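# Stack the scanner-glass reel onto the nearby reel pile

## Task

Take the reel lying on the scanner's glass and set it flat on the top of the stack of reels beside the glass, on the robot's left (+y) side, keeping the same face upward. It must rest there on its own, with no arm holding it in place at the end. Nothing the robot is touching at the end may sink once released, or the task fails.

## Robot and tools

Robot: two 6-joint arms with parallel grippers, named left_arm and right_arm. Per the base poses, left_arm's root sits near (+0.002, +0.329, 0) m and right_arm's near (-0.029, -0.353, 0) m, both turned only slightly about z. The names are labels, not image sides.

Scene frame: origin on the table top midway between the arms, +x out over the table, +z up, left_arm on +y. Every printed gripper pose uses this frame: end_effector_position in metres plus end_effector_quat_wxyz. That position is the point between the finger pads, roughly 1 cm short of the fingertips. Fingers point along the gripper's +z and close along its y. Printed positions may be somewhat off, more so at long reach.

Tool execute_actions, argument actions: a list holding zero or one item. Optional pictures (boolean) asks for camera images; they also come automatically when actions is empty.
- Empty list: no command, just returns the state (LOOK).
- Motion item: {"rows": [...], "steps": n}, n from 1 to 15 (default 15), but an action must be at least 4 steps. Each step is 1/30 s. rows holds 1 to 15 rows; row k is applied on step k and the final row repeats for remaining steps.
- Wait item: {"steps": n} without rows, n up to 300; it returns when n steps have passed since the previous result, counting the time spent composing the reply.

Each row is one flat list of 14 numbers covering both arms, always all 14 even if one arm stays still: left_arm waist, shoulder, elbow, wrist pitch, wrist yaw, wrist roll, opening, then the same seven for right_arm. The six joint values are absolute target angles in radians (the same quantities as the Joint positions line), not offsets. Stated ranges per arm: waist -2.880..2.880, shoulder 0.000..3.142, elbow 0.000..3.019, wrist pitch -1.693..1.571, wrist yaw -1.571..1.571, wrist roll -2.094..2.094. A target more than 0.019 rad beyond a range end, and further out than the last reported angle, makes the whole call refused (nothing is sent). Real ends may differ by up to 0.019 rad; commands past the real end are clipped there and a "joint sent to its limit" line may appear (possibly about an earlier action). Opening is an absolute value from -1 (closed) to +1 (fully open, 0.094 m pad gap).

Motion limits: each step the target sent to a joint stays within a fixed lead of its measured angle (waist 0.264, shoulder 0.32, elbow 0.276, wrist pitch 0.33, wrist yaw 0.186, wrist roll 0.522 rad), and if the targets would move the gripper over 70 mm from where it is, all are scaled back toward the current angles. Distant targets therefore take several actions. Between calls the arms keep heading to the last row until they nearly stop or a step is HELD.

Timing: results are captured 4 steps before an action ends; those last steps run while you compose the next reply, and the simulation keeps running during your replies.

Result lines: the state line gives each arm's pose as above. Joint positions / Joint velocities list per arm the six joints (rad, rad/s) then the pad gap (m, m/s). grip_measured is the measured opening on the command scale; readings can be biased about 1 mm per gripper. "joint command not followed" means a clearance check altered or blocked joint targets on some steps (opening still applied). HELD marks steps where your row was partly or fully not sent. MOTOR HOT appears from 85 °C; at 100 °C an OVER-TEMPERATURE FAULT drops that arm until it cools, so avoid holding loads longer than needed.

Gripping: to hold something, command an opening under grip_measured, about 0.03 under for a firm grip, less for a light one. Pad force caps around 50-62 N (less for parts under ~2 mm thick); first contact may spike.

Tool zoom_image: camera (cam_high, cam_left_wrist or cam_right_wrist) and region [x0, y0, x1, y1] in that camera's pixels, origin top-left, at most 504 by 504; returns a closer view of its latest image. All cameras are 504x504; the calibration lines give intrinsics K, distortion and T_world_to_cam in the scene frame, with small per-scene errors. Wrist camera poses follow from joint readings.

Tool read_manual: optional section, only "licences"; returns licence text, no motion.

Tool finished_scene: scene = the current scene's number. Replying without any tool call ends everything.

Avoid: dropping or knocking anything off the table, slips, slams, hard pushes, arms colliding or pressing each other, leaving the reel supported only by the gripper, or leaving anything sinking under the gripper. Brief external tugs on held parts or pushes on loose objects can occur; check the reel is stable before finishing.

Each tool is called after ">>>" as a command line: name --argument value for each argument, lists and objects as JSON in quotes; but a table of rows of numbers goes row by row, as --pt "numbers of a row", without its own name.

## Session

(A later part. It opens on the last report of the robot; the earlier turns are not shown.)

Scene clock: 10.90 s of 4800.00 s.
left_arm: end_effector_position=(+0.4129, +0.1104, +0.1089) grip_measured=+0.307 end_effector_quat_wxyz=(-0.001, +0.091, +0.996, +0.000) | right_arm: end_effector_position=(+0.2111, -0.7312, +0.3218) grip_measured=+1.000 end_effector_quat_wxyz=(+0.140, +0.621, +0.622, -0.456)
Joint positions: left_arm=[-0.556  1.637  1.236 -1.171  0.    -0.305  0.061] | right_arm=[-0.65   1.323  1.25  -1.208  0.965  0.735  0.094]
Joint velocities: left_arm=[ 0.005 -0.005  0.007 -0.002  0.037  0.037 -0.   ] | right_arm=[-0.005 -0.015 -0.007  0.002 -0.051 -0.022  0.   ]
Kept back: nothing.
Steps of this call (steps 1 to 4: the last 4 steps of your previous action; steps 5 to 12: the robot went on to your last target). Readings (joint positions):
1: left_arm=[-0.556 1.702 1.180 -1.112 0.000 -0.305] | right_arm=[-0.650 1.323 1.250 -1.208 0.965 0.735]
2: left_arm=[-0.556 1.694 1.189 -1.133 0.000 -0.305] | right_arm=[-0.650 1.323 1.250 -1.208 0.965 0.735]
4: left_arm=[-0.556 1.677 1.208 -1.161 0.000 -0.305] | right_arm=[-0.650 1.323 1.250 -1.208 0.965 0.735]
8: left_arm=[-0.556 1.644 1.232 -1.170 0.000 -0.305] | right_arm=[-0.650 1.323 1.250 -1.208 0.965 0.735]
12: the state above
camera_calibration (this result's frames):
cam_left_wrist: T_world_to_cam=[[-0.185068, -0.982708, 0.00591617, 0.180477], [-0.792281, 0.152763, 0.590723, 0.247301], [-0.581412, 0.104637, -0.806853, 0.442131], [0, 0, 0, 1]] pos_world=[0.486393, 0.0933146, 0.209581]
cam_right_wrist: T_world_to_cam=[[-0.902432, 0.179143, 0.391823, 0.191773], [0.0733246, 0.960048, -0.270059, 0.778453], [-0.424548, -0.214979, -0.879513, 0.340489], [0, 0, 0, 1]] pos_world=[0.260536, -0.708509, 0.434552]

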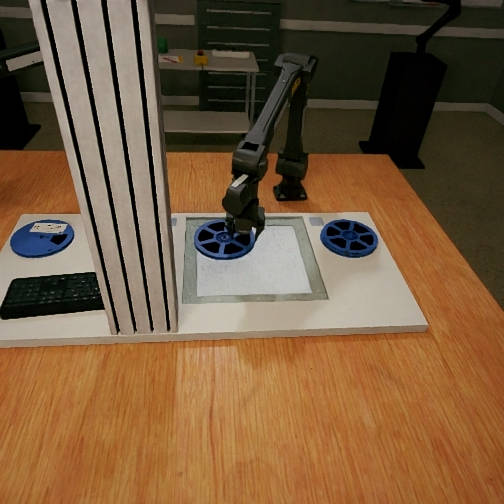

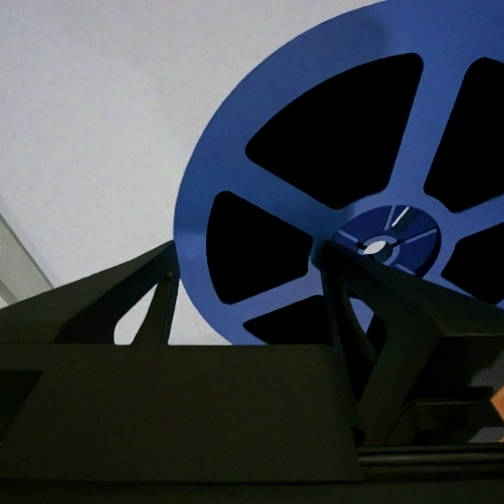

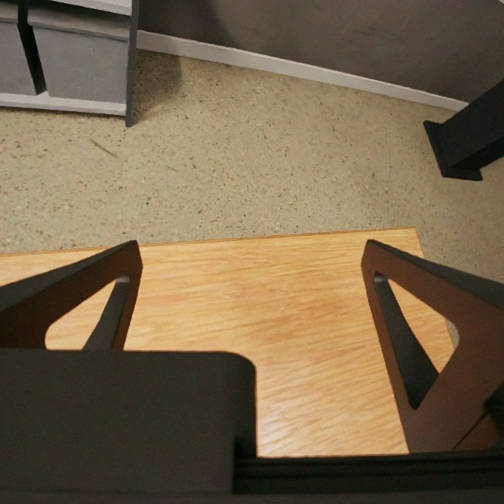

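>>> execute_actions --actions '[{"rows":[[-0.54,1.62,1.27,-1.18,0,-0.3,0.275,-0.65,1.323,1.254,-1.208,0.965,0.735,1],[-0.52,1.61,1.255,-1.18,0,-0.29,0.275,-0.65,1.323,1.254,-1.208,0.965,0.735,1],[-0.495,1.6,1.24,-1.18,0,-0.28,0.275,-0.65,1.323,1.254,-1.208,0.965,0.735,1],[-0.465,1.585,1.225,-1.18,0,-0.27,0.275,-0.65,1.323,1.254,-1.208,0.965,0.735,1],[-0.43,1.57,1.21,-1.18,0,-0.25,0.275,-0.65,1.323,1.254,-1.208,0.965,0.735,1],[-0.395,1.555,1.195,-1.18,0,-0.24,0.275,-0.65,1.323,1.254,-1.208,0.965,0.735,1],[-0.36,1.54,1.18,-1.18,0,-0.22,0.275,-0.65,1.323,1.254,-1.208,0.965,0.735,1],[-0.325,1.525,1.165,-1.18,0,-0.21,0.275,-0.65,1.323,1.254,-1.208,0.965,0.735,1],[-0.29,1.51,1.15,-1.18,0,-0.19,0.275,-0.65,1.323,1.254,-1.208,0.965,0.735,1],[-0.255,1.495,1.135,-1.18,0,-0.18,0.275,-0.65,1.323,1.254,-1.208,0.965,0.735,1],[-0.22,1.48,1.12,-1.18,0,-0.16,0.275,-0.65,1.323,1.254,-1.208,0.965,0.735,1],[-0.185,1.465,1.105,-1.18,0,-0.15,0.275,-0.65,1.323,1.254,-1.208,0.965,0.735,1],[-0.15,1.45,1.09,-1.18,0,-0.13,0.275,-0.65,1.323,1.254,-1.208,0.965,0.735,1],[-0.115,1.435,1.075,-1.18,0,-0.12,0.275,-0.65,1.323,1.254,-1.208,0.965,0.735,1],[-0.08,1.42,1.06,-1.18,0,-0.1,0.275,-0.65,1.323,1.254,-1.208,0.965,0.735,1]]}]'

>>> execute_actions --actions '[{"rows":[[-0.045,1.405,1.045,-1.18,0,-0.09,0.275,-0.65,1.323,1.254,-1.208,0.965,0.735,1],[-0.01,1.39,1.03,-1.18,0,-0.07,0.275,-0.65,1.323,1.254,-1.208,0.965,0.735,1],[0.025,1.375,1.015,-1.18,0,-0.06,0.275,-0.65,1.323,1.254,-1.208,0.965,0.735,1],[0.06,1.36,1.0,-1.18,0,-0.04,0.275,-0.65,1.323,1.254,-1.208,0.965,0.735,1],[0.095,1.345,0.985,-1.18,0,-0.03,0.275,-0.65,1.323,1.254,-1.208,0.965,0.735,1],[0.13,1.33,0.97,-1.18,0,-0.02,0.275,-0.65,1.323,1.254,-1.208,0.965,0.735,1],[0.16,1.318,0.955,-1.18,0,-0.01,0.275,-0.65,1.323,1.254,-1.208,0.965,0.735,1],[0.185,1.308,0.94,-1.18,0,0,0.275,-0.65,1.323,1.254,-1.208,0.965,0.735,1],[0.205,1.3,0.93,-1.18,0,0.01,0.275,-0.65,1.323,1.254,-1.208,0.965,0.735,1],[0.22,1.293,0.92,-1.18,0,0.01,0.275,-0.65,1.323,1.254,-1.208,0.965,0.735,1],[0.23,1.29,0.915,-1.18,0,0.01,0.275,-0.65,1.323,1.254,-1.208,0.965,0.735,1]]}]'

>>> execute_actions --actions '[{"steps":12}]' --pictures true

Scene clock: 12.07 s of 4800.00 s.
left_arm: end_effector_position=(+0.4217, +0.2275, +0.1161) grip_measured=+0.300 end_effector_quat_wxyz=(-0.001, +0.006, +1.000, -0.000) | right_arm: end_effector_position=(+0.2111, -0.7312, +0.3218) grip_measured=+1.000 end_effector_quat_wxyz=(+0.140, +0.621, +0.622, -0.456)
Joint positions: left_arm=[-0.304  1.548  1.148 -1.173  0.001 -0.223  0.061] | right_arm=[-0.65   1.323  1.25  -1.208  0.965  0.735  0.094]
Joint velocities: left_arm=[ 1.402 -0.532 -0.422 -0.002 -0.066  0.374  0.001] | right_arm=[ 0.024  0.005  0.002  0.007  0.022 -0.066  0.   ]
Steps of this call (steps 1 to 24: the robot went on to your last target; steps 25 to 35: the first 11 steps of this action). Readings (joint positions):
25: left_arm=[-0.556 1.637 1.236 -1.173 0.000 -0.305] | right_arm=[-0.650 1.323 1.250 -1.208 0.965 0.735]
26: left_arm=[-0.554 1.637 1.236 -1.173 0.000 -0.304] | right_arm=[-0.650 1.323 1.250 -1.208 0.965 0.735]
28: left_arm=[-0.540 1.635 1.235 -1.173 0.001 -0.296] | right_arm=[-0.650 1.323 1.250 -1.208 0.965 0.735]
32: left_arm=[-0.437 1.597 1.194 -1.173 0.002 -0.260] | right_arm=[-0.650 1.323 1.250 -1.208 0.965 0.735]
35: the state above

Scene clock: 12.57 s of 4800.00 s.
left_arm: end_effector_position=(+0.3362, +0.4268, +0.1248) grip_measured=+0.300 end_effector_quat_wxyz=(+0.006, -0.156, +0.988, +0.002) | right_arm: end_effector_position=(+0.2111, -0.7312, +0.3218) grip_measured=+1.000 end_effector_quat_wxyz=(+0.140, +0.621, +0.622, -0.456)
Joint positions: left_arm=[ 0.215  1.314  0.929 -1.173 -0.003 -0.03   0.061] | right_arm=[-0.65   1.323  1.25  -1.208  0.965  0.735  0.094]
Joint velocities: left_arm=[ 0.611 -0.23  -0.295 -0.012 -0.037  0.256 -0.   ] | right_arm=[-0.005 -0.005  0.002 -0.007 -0.007  0.007  0.   ]
Steps of this call (steps 1 to 4: the last 4 steps of your previous action; steps 5 to 15: the first 11 steps of this action). Readings (joint positions):
5: left_arm=[-0.084 1.457 1.076 -1.173 -0.003 -0.157] | right_arm=[-0.650 1.323 1.250 -1.208 0.965 0.735]
6: left_arm=[-0.048 1.440 1.061 -1.173 -0.003 -0.142] | right_arm=[-0.650 1.323 1.250 -1.208 0.965 0.735]
8: left_arm=[0.015 1.406 1.030 -1.173 -0.003 -0.113] | right_arm=[-0.650 1.323 1.250 -1.208 0.965 0.735]
12: left_arm=[0.136 1.347 0.968 -1.173 -0.003 -0.059] | right_arm=[-0.650 1.323 1.250 -1.208 0.965 0.735]
15: the state above

Scene clock: 12.97 s of 4800.00 s.
left_arm: end_effector_position=(+0.3277, +0.4319, +0.1220) grip_measured=+0.300 end_effector_quat_wxyz=(+0.002, -0.152, +0.988, +0.002) | right_arm: end_effector_position=(+0.2111, -0.7312, +0.3218) grip_measured=+1.000 end_effector_quat_wxyz=(+0.140, +0.621, +0.622, -0.456)
Joint positions: left_arm=[ 0.236  1.304  0.912 -1.173 -0.004 -0.     0.061] | right_arm=[-0.65   1.323  1.25  -1.208  0.965  0.735  0.094]
Joint velocities: left_arm=[-0.015  0.005 -0.022 -0.012 -0.007  0.037  0.   ] | right_arm=[-0.015 -0.005 -0.002  0.007  0.007  0.007  0.   ]
Kept back: nothing.
Steps of this call (steps 1 to 4: the last 4 steps of your previous action; steps 5 to 12: the robot went on to your last target). Readings (joint positions):
1: left_arm=[0.233 1.308 0.920 -1.173 -0.003 -0.024] | right_arm=[-0.650 1.323 1.250 -1.208 0.965 0.735]
2: left_arm=[0.243 1.305 0.915 -1.173 -0.004 -0.019] | right_arm=[-0.650 1.323 1.250 -1.208 0.965 0.735]
4: left_arm=[0.247 1.304 0.912 -1.173 -0.004 -0.012] | right_arm=[-0.650 1.323 1.250 -1.208 0.965 0.735]
8: left_arm=[0.239 1.304 0.912 -1.173 -0.004 -0.004] | right_arm=[-0.650 1.323 1.250 -1.208 0.965 0.735]
12: the state above
camera_calibration (this result's frames):
cam_left_wrist: T_world_to_cam=[[0.296452, -0.955045, 0.00223823, 0.311243], [-0.775069, -0.239216, 0.584845, 0.287364], [-0.558018, -0.175113, -0.811142, 0.483197], [0, 0, 0, 1]] pos_world=[0.400091, 0.450608, 0.223181]
cam_right_wrist: T_world_to_cam=[[-0.902432, 0.179143, 0.391823, 0.191773], [0.0733246, 0.960048, -0.270059, 0.778453], [-0.424548, -0.214979, -0.879513, 0.340489], [0, 0, 0, 1]] pos_world=[0.260536, -0.708509, 0.434552]

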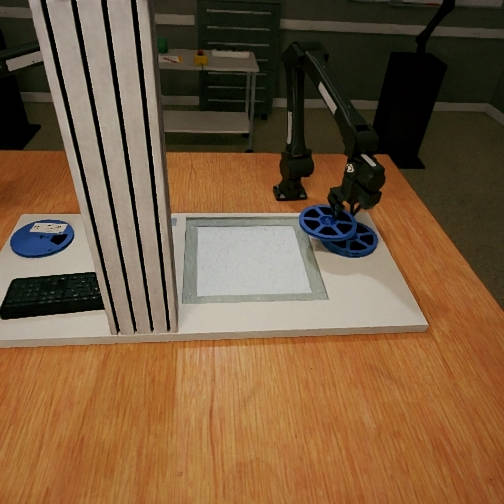

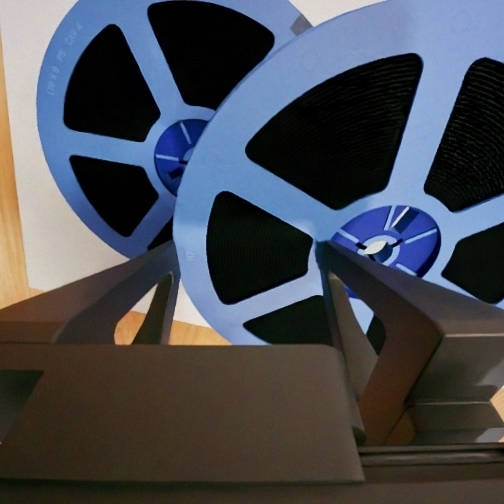

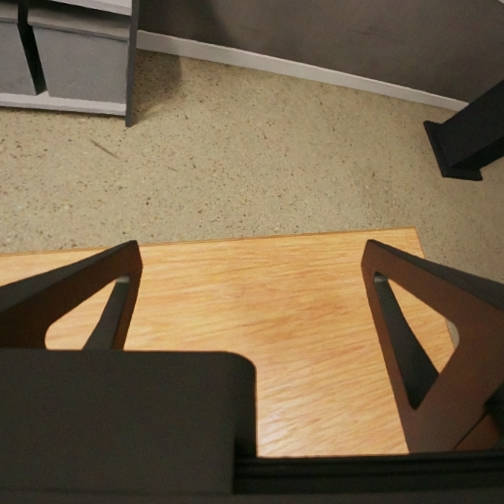

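>>> execute_actions --actions '[{"rows":[[0.25,1.31,0.91,-1.165,0,0.01,0.275,-0.65,1.323,1.254,-1.208,0.965,0.735,1],[0.275,1.32,0.91,-1.155,0,0.01,0.275,-0.65,1.323,1.254,-1.208,0.965,0.735,1],[0.3,1.33,0.91,-1.145,0,0.01,0.275,-0.65,1.323,1.254,-1.208,0.965,0.735,1],[0.33,1.34,0.905,-1.135,0,0.01,0.275,-0.65,1.323,1.254,-1.208,0.965,0.735,1],[0.36,1.35,0.905,-1.125,0,0.01,0.275,-0.65,1.323,1.254,-1.208,0.965,0.735,1],[0.39,1.36,0.9,-1.11,0,0.01,0.275,-0.65,1.323,1.254,-1.208,0.965,0.735,1],[0.42,1.37,0.9,-1.1,0,0.01,0.275,-0.65,1.323,1.254,-1.208,0.965,0.735,1],[0.445,1.38,0.895,-1.085,0,0.01,0.275,-0.65,1.323,1.254,-1.208,0.965,0.735,1],[0.462,1.39,0.893,-1.075,0,0.01,0.275,-0.65,1.323,1.254,-1.208,0.965,0.735,1],[0.474,1.398,0.891,-1.062,0,0.01,0.275,-0.65,1.323,1.254,-1.208,0.965,0.735,1],[0.481,1.404,0.89,-1.053,0,0.01,0.275,-0.65,1.323,1.254,-1.208,0.965,0.735,1]]}]'

>>> execute_actions --actions '[{"steps":14}]' --pictures true

Scene clock: 13.83 s of 4800.00 s.
left_arm: end_effector_position=(+0.3089, +0.5109, +0.0925) grip_measured=+0.300 end_effector_quat_wxyz=(+0.002, -0.262, +0.965, +0.002) | right_arm: end_effector_position=(+0.2111, -0.7312, +0.3218) grip_measured=+1.000 end_effector_quat_wxyz=(+0.140, +0.621, +0.622, -0.456)
Joint positions: left_arm=[ 0.466  1.381  0.9   -1.085 -0.002  0.004  0.061] | right_arm=[-0.65   1.323  1.25  -1.208  0.965  0.735  0.094]
Joint velocities: left_arm=[ 0.718  0.366 -0.095  0.33  -0.007 -0.007 -0.001] | right_arm=[-0.015 -0.015  0.007  0.002  0.007  0.051  0.   ]
Steps of this call (steps 1 to 15: the robot went on to your last target; steps 16 to 26: the first 11 steps of this action). Readings (joint positions):
16: left_arm=[0.237 1.304 0.912 -1.173 -0.003 0.002] | right_arm=[-0.650 1.323 1.250 -1.208 0.965 0.735]
17: left_arm=[0.239 1.304 0.912 -1.173 -0.003 0.003] | right_arm=[-0.650 1.323 1.250 -1.208 0.965 0.735]
19: left_arm=[0.259 1.309 0.912 -1.165 0.000 0.003] | right_arm=[-0.650 1.323 1.250 -1.208 0.965 0.735]
23: left_arm=[0.371 1.343 0.908 -1.122 0.001 0.004] | right_arm=[-0.650 1.323 1.250 -1.208 0.965 0.735]
26: the state above

Scene clock: 14.30 s of 4800.00 s.
left_arm: end_effector_position=(+0.3025, +0.5153, +0.0772) grip_measured=+0.300 end_effector_quat_wxyz=(-0.011, -0.271, +0.962, -0.001) | right_arm: end_effector_position=(+0.2111, -0.7312, +0.3218) grip_measured=+1.000 end_effector_quat_wxyz=(+0.140, +0.621, +0.622, -0.456)
Joint positions: left_arm=[ 0.485  1.413  0.885 -1.066 -0.003  0.004  0.061] | right_arm=[-0.65   1.323  1.25  -1.208  0.965  0.735  0.094]
Joint velocities: left_arm=[ 0.005 -0.015  0.007 -0.017  0.007  0.007 -0.001] | right_arm=[-0.005 -0.015 -0.007  0.007  0.007 -0.051  0.   ]
Kept back: nothing.
Steps of this call (steps 1 to 4: the last 4 steps of your previous action; steps 5 to 14: the robot went on to your last target). Readings (joint positions):
1: left_arm=[0.487 1.393 0.896 -1.075 -0.004 0.004] | right_arm=[-0.650 1.323 1.250 -1.208 0.965 0.735]
2: left_arm=[0.500 1.402 0.893 -1.070 -0.005 0.004] | right_arm=[-0.650 1.323 1.250 -1.208 0.965 0.735]
4: left_arm=[0.505 1.412 0.888 -1.067 -0.005 0.004] | right_arm=[-0.650 1.323 1.250 -1.208 0.965 0.735]
8: left_arm=[0.491 1.413 0.885 -1.066 -0.004 0.004] | right_arm=[-0.650 1.323 1.250 -1.208 0.965 0.735]
14: the state above
camera_calibration (this result's frames):
cam_left_wrist: T_world_to_cam=[[0.519235, -0.854627, 0.00280854, 0.279287], [-0.679724, -0.410975, 0.607516, 0.371913], [-0.518045, -0.317352, -0.794303, 0.507315], [0, 0, 0, 1]] pos_world=[0.370595, 0.552531, 0.176234]
cam_right_wrist: T_world_to_cam=[[-0.902432, 0.179143, 0.391823, 0.191773], [0.0733246, 0.960048, -0.270059, 0.778453], [-0.424548, -0.214979, -0.879513, 0.340489], [0, 0, 0, 1]] pos_world=[0.260536, -0.708509, 0.434552]

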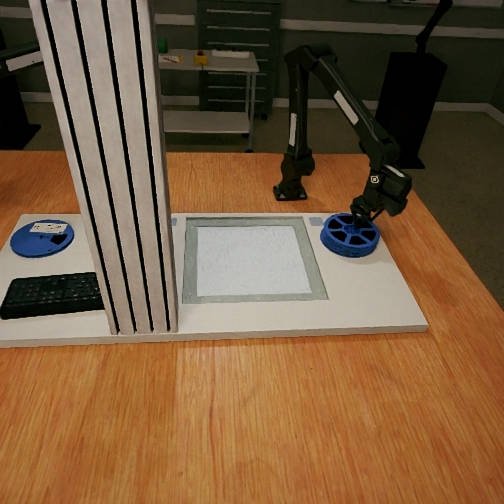

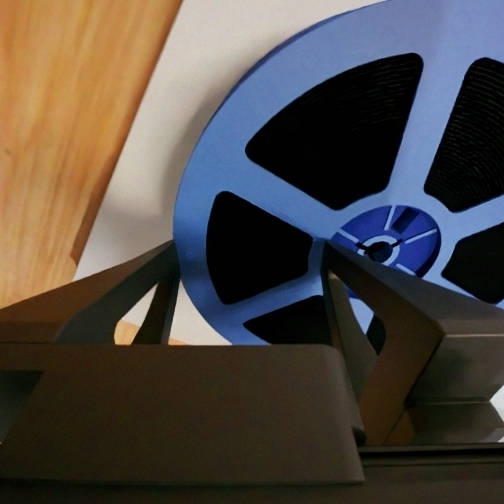

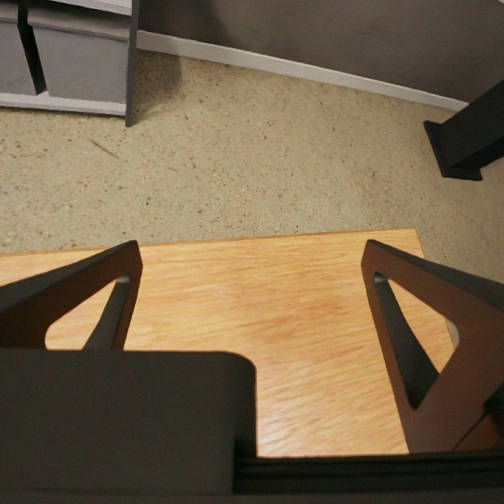

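>>> execute_actions --actions '[{"rows":[[0.481,1.415,0.885,-1.04,0,0.01,0.275,-0.65,1.323,1.254,-1.208,0.965,0.735,1],[0.481,1.42,0.88,-1.03,0,0.01,0.275,-0.65,1.323,1.254,-1.208,0.965,0.735,1],[0.481,1.425,0.876,-1.02,0,0.01,0.275,-0.65,1.323,1.254,-1.208,0.965,0.735,1],[0.481,1.428,0.872,-1.01,0,0.01,0.275,-0.65,1.323,1.254,-1.208,0.965,0.735,1],[0.481,1.431,0.868,-1.0,0,0.01,0.275,-0.65,1.323,1.254,-1.208,0.965,0.735,1],[0.481,1.434,0.864,-0.995,0,0.01,0.275,-0.65,1.323,1.254,-1.208,0.965,0.735,1],[0.481,1.436,0.86,-0.99,0,0.01,0.275,-0.65,1.323,1.254,-1.208,0.965,0.735,1]]}]'

>>> execute_actions --actions '[{"steps":8}]' --pictures true

>>> zoom_image --camera "cam_high" --region '[310, 195, 400, 270]'

Scene clock: 14.97 s of 4800.00 s.
left_arm: end_effector_position=(+0.3063, +0.5170, +0.0649) grip_measured=+0.300 end_effector_quat_wxyz=(+0.001, -0.271, +0.963, +0.000) | right_arm: end_effector_position=(+0.2111, -0.7312, +0.3218) grip_measured=+1.000 end_effector_quat_wxyz=(+0.140, +0.621, +0.622, -0.456)
Joint positions: left_arm=[ 0.485  1.427  0.863 -1.005 -0.     0.004  0.061] | right_arm=[-0.65   1.323  1.25  -1.208  0.965  0.735  0.094]
Joint velocities: left_arm=[-0.005  0.005  0.007  0.017 -0.051 -0.037  0.   ] | right_arm=[ 0.005  0.015 -0.027  0.007 -0.022  0.007  0.   ]
Steps of this call (steps 1 to 9: the robot went on to your last target; steps 10 to 20: the first 11 steps of this action). Readings (joint positions):
10: left_arm=[0.485 1.413 0.885 -1.064 -0.003 0.004] | right_arm=[-0.650 1.323 1.250 -1.208 0.965 0.735]
11: left_arm=[0.485 1.413 0.884 -1.059 -0.003 0.004] | right_arm=[-0.650 1.323 1.250 -1.208 0.965 0.735]
13: left_arm=[0.485 1.413 0.881 -1.041 -0.003 0.004] | right_arm=[-0.650 1.323 1.250 -1.208 0.965 0.735]
17: left_arm=[0.485 1.420 0.868 -1.010 -0.003 0.004] | right_arm=[-0.650 1.323 1.250 -1.208 0.965 0.735]
20: the state above

Scene clock: 15.23 s of 4800.00 s.
left_arm: end_effector_position=(+0.3066, +0.5171, +0.0649) grip_measured=+0.300 end_effector_quat_wxyz=(+0.001, -0.271, +0.963, +0.000) | right_arm: end_effector_position=(+0.2111, -0.7312, +0.3218) grip_measured=+1.000 end_effector_quat_wxyz=(+0.140, +0.621, +0.622, -0.456)
Joint positions: left_arm=[ 0.485  1.427  0.863 -1.004  0.     0.004  0.061] | right_arm=[-0.65   1.323  1.25  -1.208  0.965  0.735  0.094]
Joint velocities: left_arm=[-0.015 -0.005  0.007  0.002  0.007  0.066 -0.001] | right_arm=[-0.024 -0.015 -0.002  0.017 -0.022  0.051  0.   ]
Kept back: nothing.
Steps of this call (steps 1 to 4: the last 4 steps of your previous action; steps 5 to 8: the robot went on to your last target). Readings (joint positions):
1: left_arm=[0.485 1.427 0.863 -1.004 0.000 0.004] | right_arm=[-0.650 1.323 1.250 -1.208 0.965 0.735]
2: left_arm=[0.485 1.427 0.863 -1.004 0.000 0.004] | right_arm=[-0.650 1.323 1.250 -1.208 0.965 0.735]
4: left_arm=[0.485 1.427 0.863 -1.004 0.000 0.004] | right_arm=[-0.650 1.323 1.250 -1.208 0.965 0.735]
8: the state above
camera_calibration (this result's frames):
cam_left_wrist: T_world_to_cam=[[0.518833, -0.854851, 0.00643334, 0.278703], [-0.693861, -0.416704, 0.587294, 0.391516], [-0.499368, -0.309172, -0.809348, 0.491258], [0, 0, 0, 1]] pos_world=[0.372376, 0.553279, 0.165871]
cam_right_wrist: T_world_to_cam=[[-0.902432, 0.179143, 0.391823, 0.191773], [0.0733246, 0.960048, -0.270059, 0.778453], [-0.424548, -0.214979, -0.879513, 0.340489], [0, 0, 0, 1]] pos_world=[0.260536, -0.708509, 0.434552]

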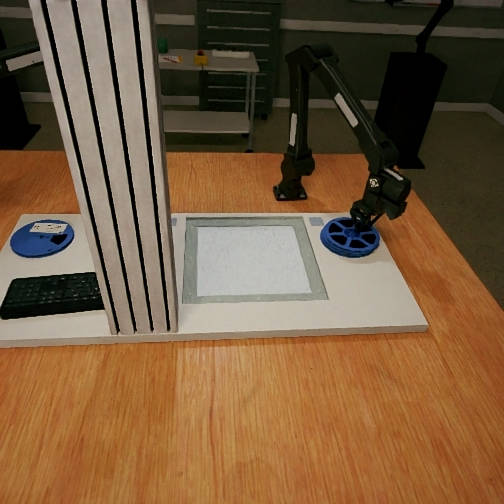

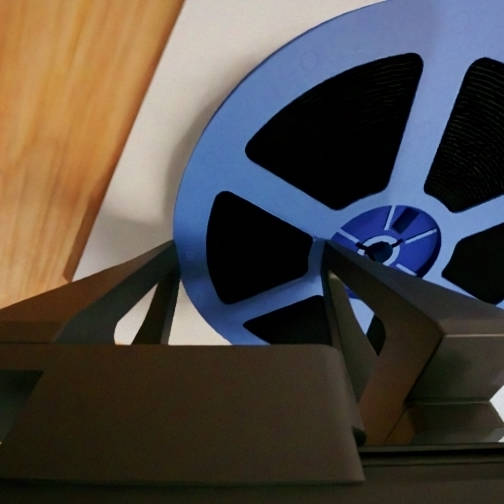

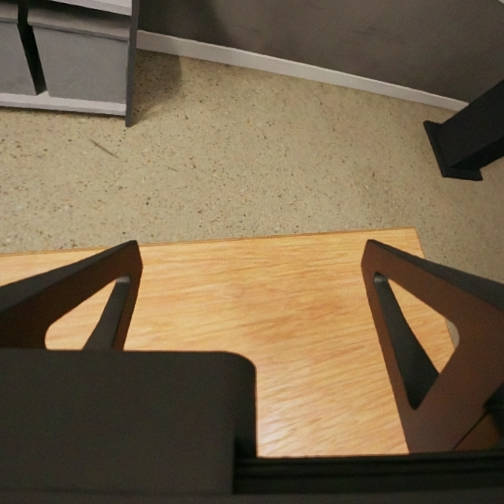

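Region (310, 195, 400, 270) of cam_high's 504x504 image, scaled by 5.600, with more detail than that image has.

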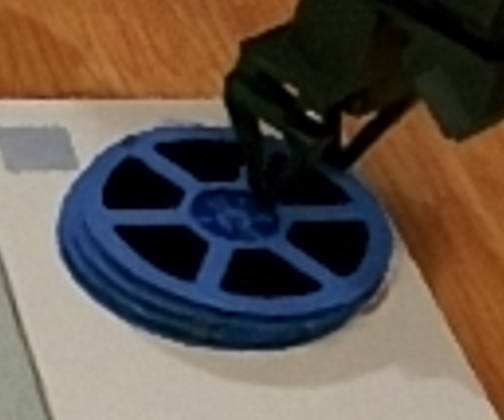

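>>> execute_actions --actions '[{"rows":[[0.481,1.43,0.865,-0.995,0,0.01,0.4,-0.65,1.323,1.254,-1.208,0.965,0.735,1],[0.481,1.43,0.87,-0.995,0,0.01,0.5,-0.65,1.323,1.254,-1.208,0.965,0.735,1],[0.481,1.42,0.88,-0.995,0,0.01,0.6,-0.65,1.323,1.254,-1.208,0.965,0.735,1],[0.481,1.42,0.89,-0.995,0,0.01,0.6,-0.65,1.323,1.254,-1.208,0.965,0.735,1],[0.481,1.41,0.905,-1.0,0,0.01,0.6,-0.65,1.323,1.254,-1.208,0.965,0.735,1],[0.481,1.40,0.915,-1.01,0,0.01,0.6,-0.65,1.323,1.254,-1.208,0.965,0.735,1],[0.481,1.39,0.925,-1.025,0,0.01,0.6,-0.65,1.323,1.254,-1.208,0.965,0.735,1],[0.481,1.38,0.935,-1.04,0,0.01,0.6,-0.65,1.323,1.254,-1.208,0.965,0.735,1],[0.481,1.365,0.95,-1.06,0,0.01,0.6,-0.65,1.323,1.254,-1.208,0.965,0.735,1],[0.481,1.35,0.965,-1.09,0,0.01,0.6,-0.65,1.323,1.254,-1.208,0.965,0.735,1],[0.481,1.335,0.98,-1.12,0,0.01,0.6,-0.65,1.323,1.254,-1.208,0.965,0.735,1],[0.481,1.32,1.0,-1.16,0,0.01,0.6,-0.65,1.323,1.254,-1.208,0.965,0.735,1],[0.481,1.3,1.02,-1.2,0,0.01,0.6,-0.65,1.323,1.254,-1.208,0.965,0.735,1]]}]'

>>> execute_actions --actions '[{"steps":12}]' --pictures true

>>> zoom_image --camera "cam_high" --region '[310, 195, 400, 270]'

Scene clock: 16.17 s of 4800.00 s.
left_arm: end_effector_position=(+0.3039, +0.5159, +0.0816) grip_measured=+0.598 end_effector_quat_wxyz=(-0.003, -0.271, +0.963, +0.000) | right_arm: end_effector_position=(+0.2111, -0.7312, +0.3218) grip_measured=+1.000 end_effector_quat_wxyz=(+0.140, +0.621, +0.622, -0.456)
Joint positions: left_arm=[ 0.485  1.399  0.885 -1.062 -0.002  0.005  0.075] | right_arm=[-0.65   1.323  1.25  -1.208  0.965  0.735  0.094]
Joint velocities: left_arm=[ 0.005 -0.327  0.315 -0.72   0.066 -0.051  0.001] | right_arm=[-0.005 -0.015 -0.002 -0.007 -0.007 -0.037  0.   ]
Steps of this call (steps 1 to 15: the robot went on to your last target; steps 16 to 17: nothing new was sent; steps 18 to 28: the first 11 steps of this action). Readings (joint positions):
18: left_arm=[0.485 1.427 0.863 -1.004 0.000 0.005] | right_arm=[-0.650 1.323 1.250 -1.208 0.965 0.735]
19: left_arm=[0.485 1.427 0.863 -1.004 -0.002 0.005] | right_arm=[-0.650 1.323 1.250 -1.208 0.965 0.735]
21: left_arm=[0.485 1.427 0.863 -1.004 -0.003 0.005] | right_arm=[-0.650 1.323 1.250 -1.208 0.965 0.735]
25: left_arm=[0.485 1.421 0.864 -1.012 -0.002 0.005] | right_arm=[-0.650 1.323 1.250 -1.208 0.965 0.735]
28: the state above

Scene clock: 16.57 s of 4800.00 s.
left_arm: end_effector_position=(+0.3125, +0.5212, +0.1540) grip_measured=+0.598 end_effector_quat_wxyz=(+0.038, -0.271, +0.962, +0.012) | right_arm: end_effector_position=(+0.2111, -0.7312, +0.3218) grip_measured=+1.000 end_effector_quat_wxyz=(+0.140, +0.621, +0.622, -0.456)
Joint positions: left_arm=[ 0.485  1.287  0.984 -1.188 -0.002  0.005  0.075] | right_arm=[-0.65   1.323  1.25  -1.208  0.965  0.735  0.094]
Joint velocities: left_arm=[ 0.005  0.024  0.007 -0.017 -0.007 -0.007 -0.   ] | right_arm=[-0.005 -0.005 -0.007  0.007  0.022 -0.11   0.   ]
Kept back: nothing.
Steps of this call (steps 1 to 4: the last 4 steps of your previous action; steps 5 to 12: the robot went on to your last target). Readings (joint positions):
1: left_arm=[0.485 1.387 0.898 -1.090 -0.002 0.005] | right_arm=[-0.650 1.323 1.250 -1.208 0.965 0.735]
2: left_arm=[0.485 1.372 0.914 -1.122 -0.002 0.005] | right_arm=[-0.650 1.323 1.250 -1.208 0.965 0.735]
4: left_arm=[0.485 1.339 0.946 -1.165 -0.002 0.005] | right_arm=[-0.650 1.323 1.250 -1.208 0.965 0.735]
8: left_arm=[0.485 1.289 0.982 -1.183 -0.002 0.005] | right_arm=[-0.650 1.323 1.250 -1.208 0.965 0.735]
12: the state above
camera_calibration (this result's frames):
cam_left_wrist: T_world_to_cam=[[0.518293, -0.855198, 0.00310554, 0.279507], [-0.729953, -0.44049, 0.522625, 0.378578], [-0.44558, -0.27314, -0.852557, 0.538682], [0, 0, 0, 1]] pos_world=[0.371504, 0.552929, 0.260535]
cam_right_wrist: T_world_to_cam=[[-0.902432, 0.179143, 0.391823, 0.191773], [0.0733246, 0.960048, -0.270059, 0.778453], [-0.424548, -0.214979, -0.879513, 0.340489], [0, 0, 0, 1]] pos_world=[0.260536, -0.708509, 0.434552]

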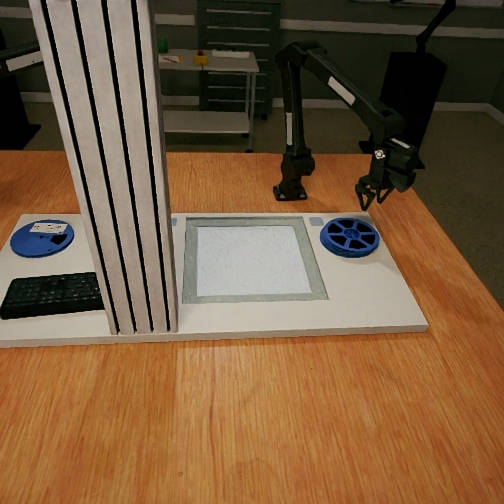

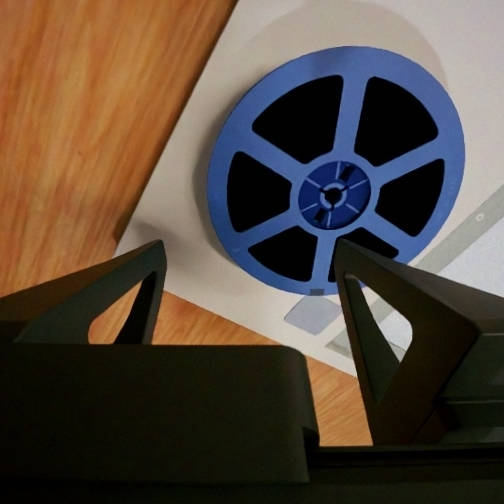

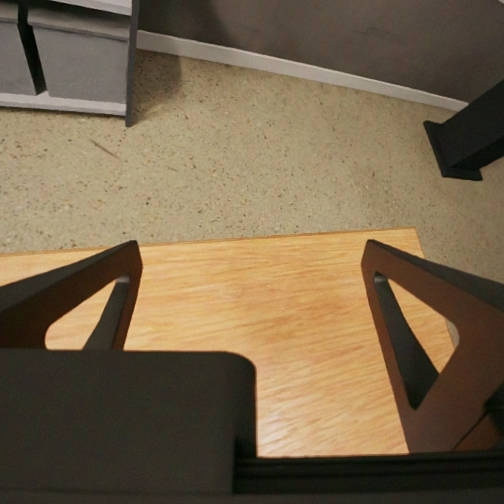

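Region (310, 195, 400, 270) of cam_high's 504x504 image, scaled by 5.600, with more detail than that image has.

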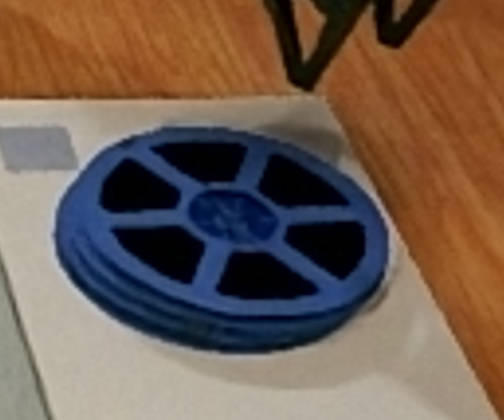

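>>> finished_scene --scene 1

The scene is finished: the task was done.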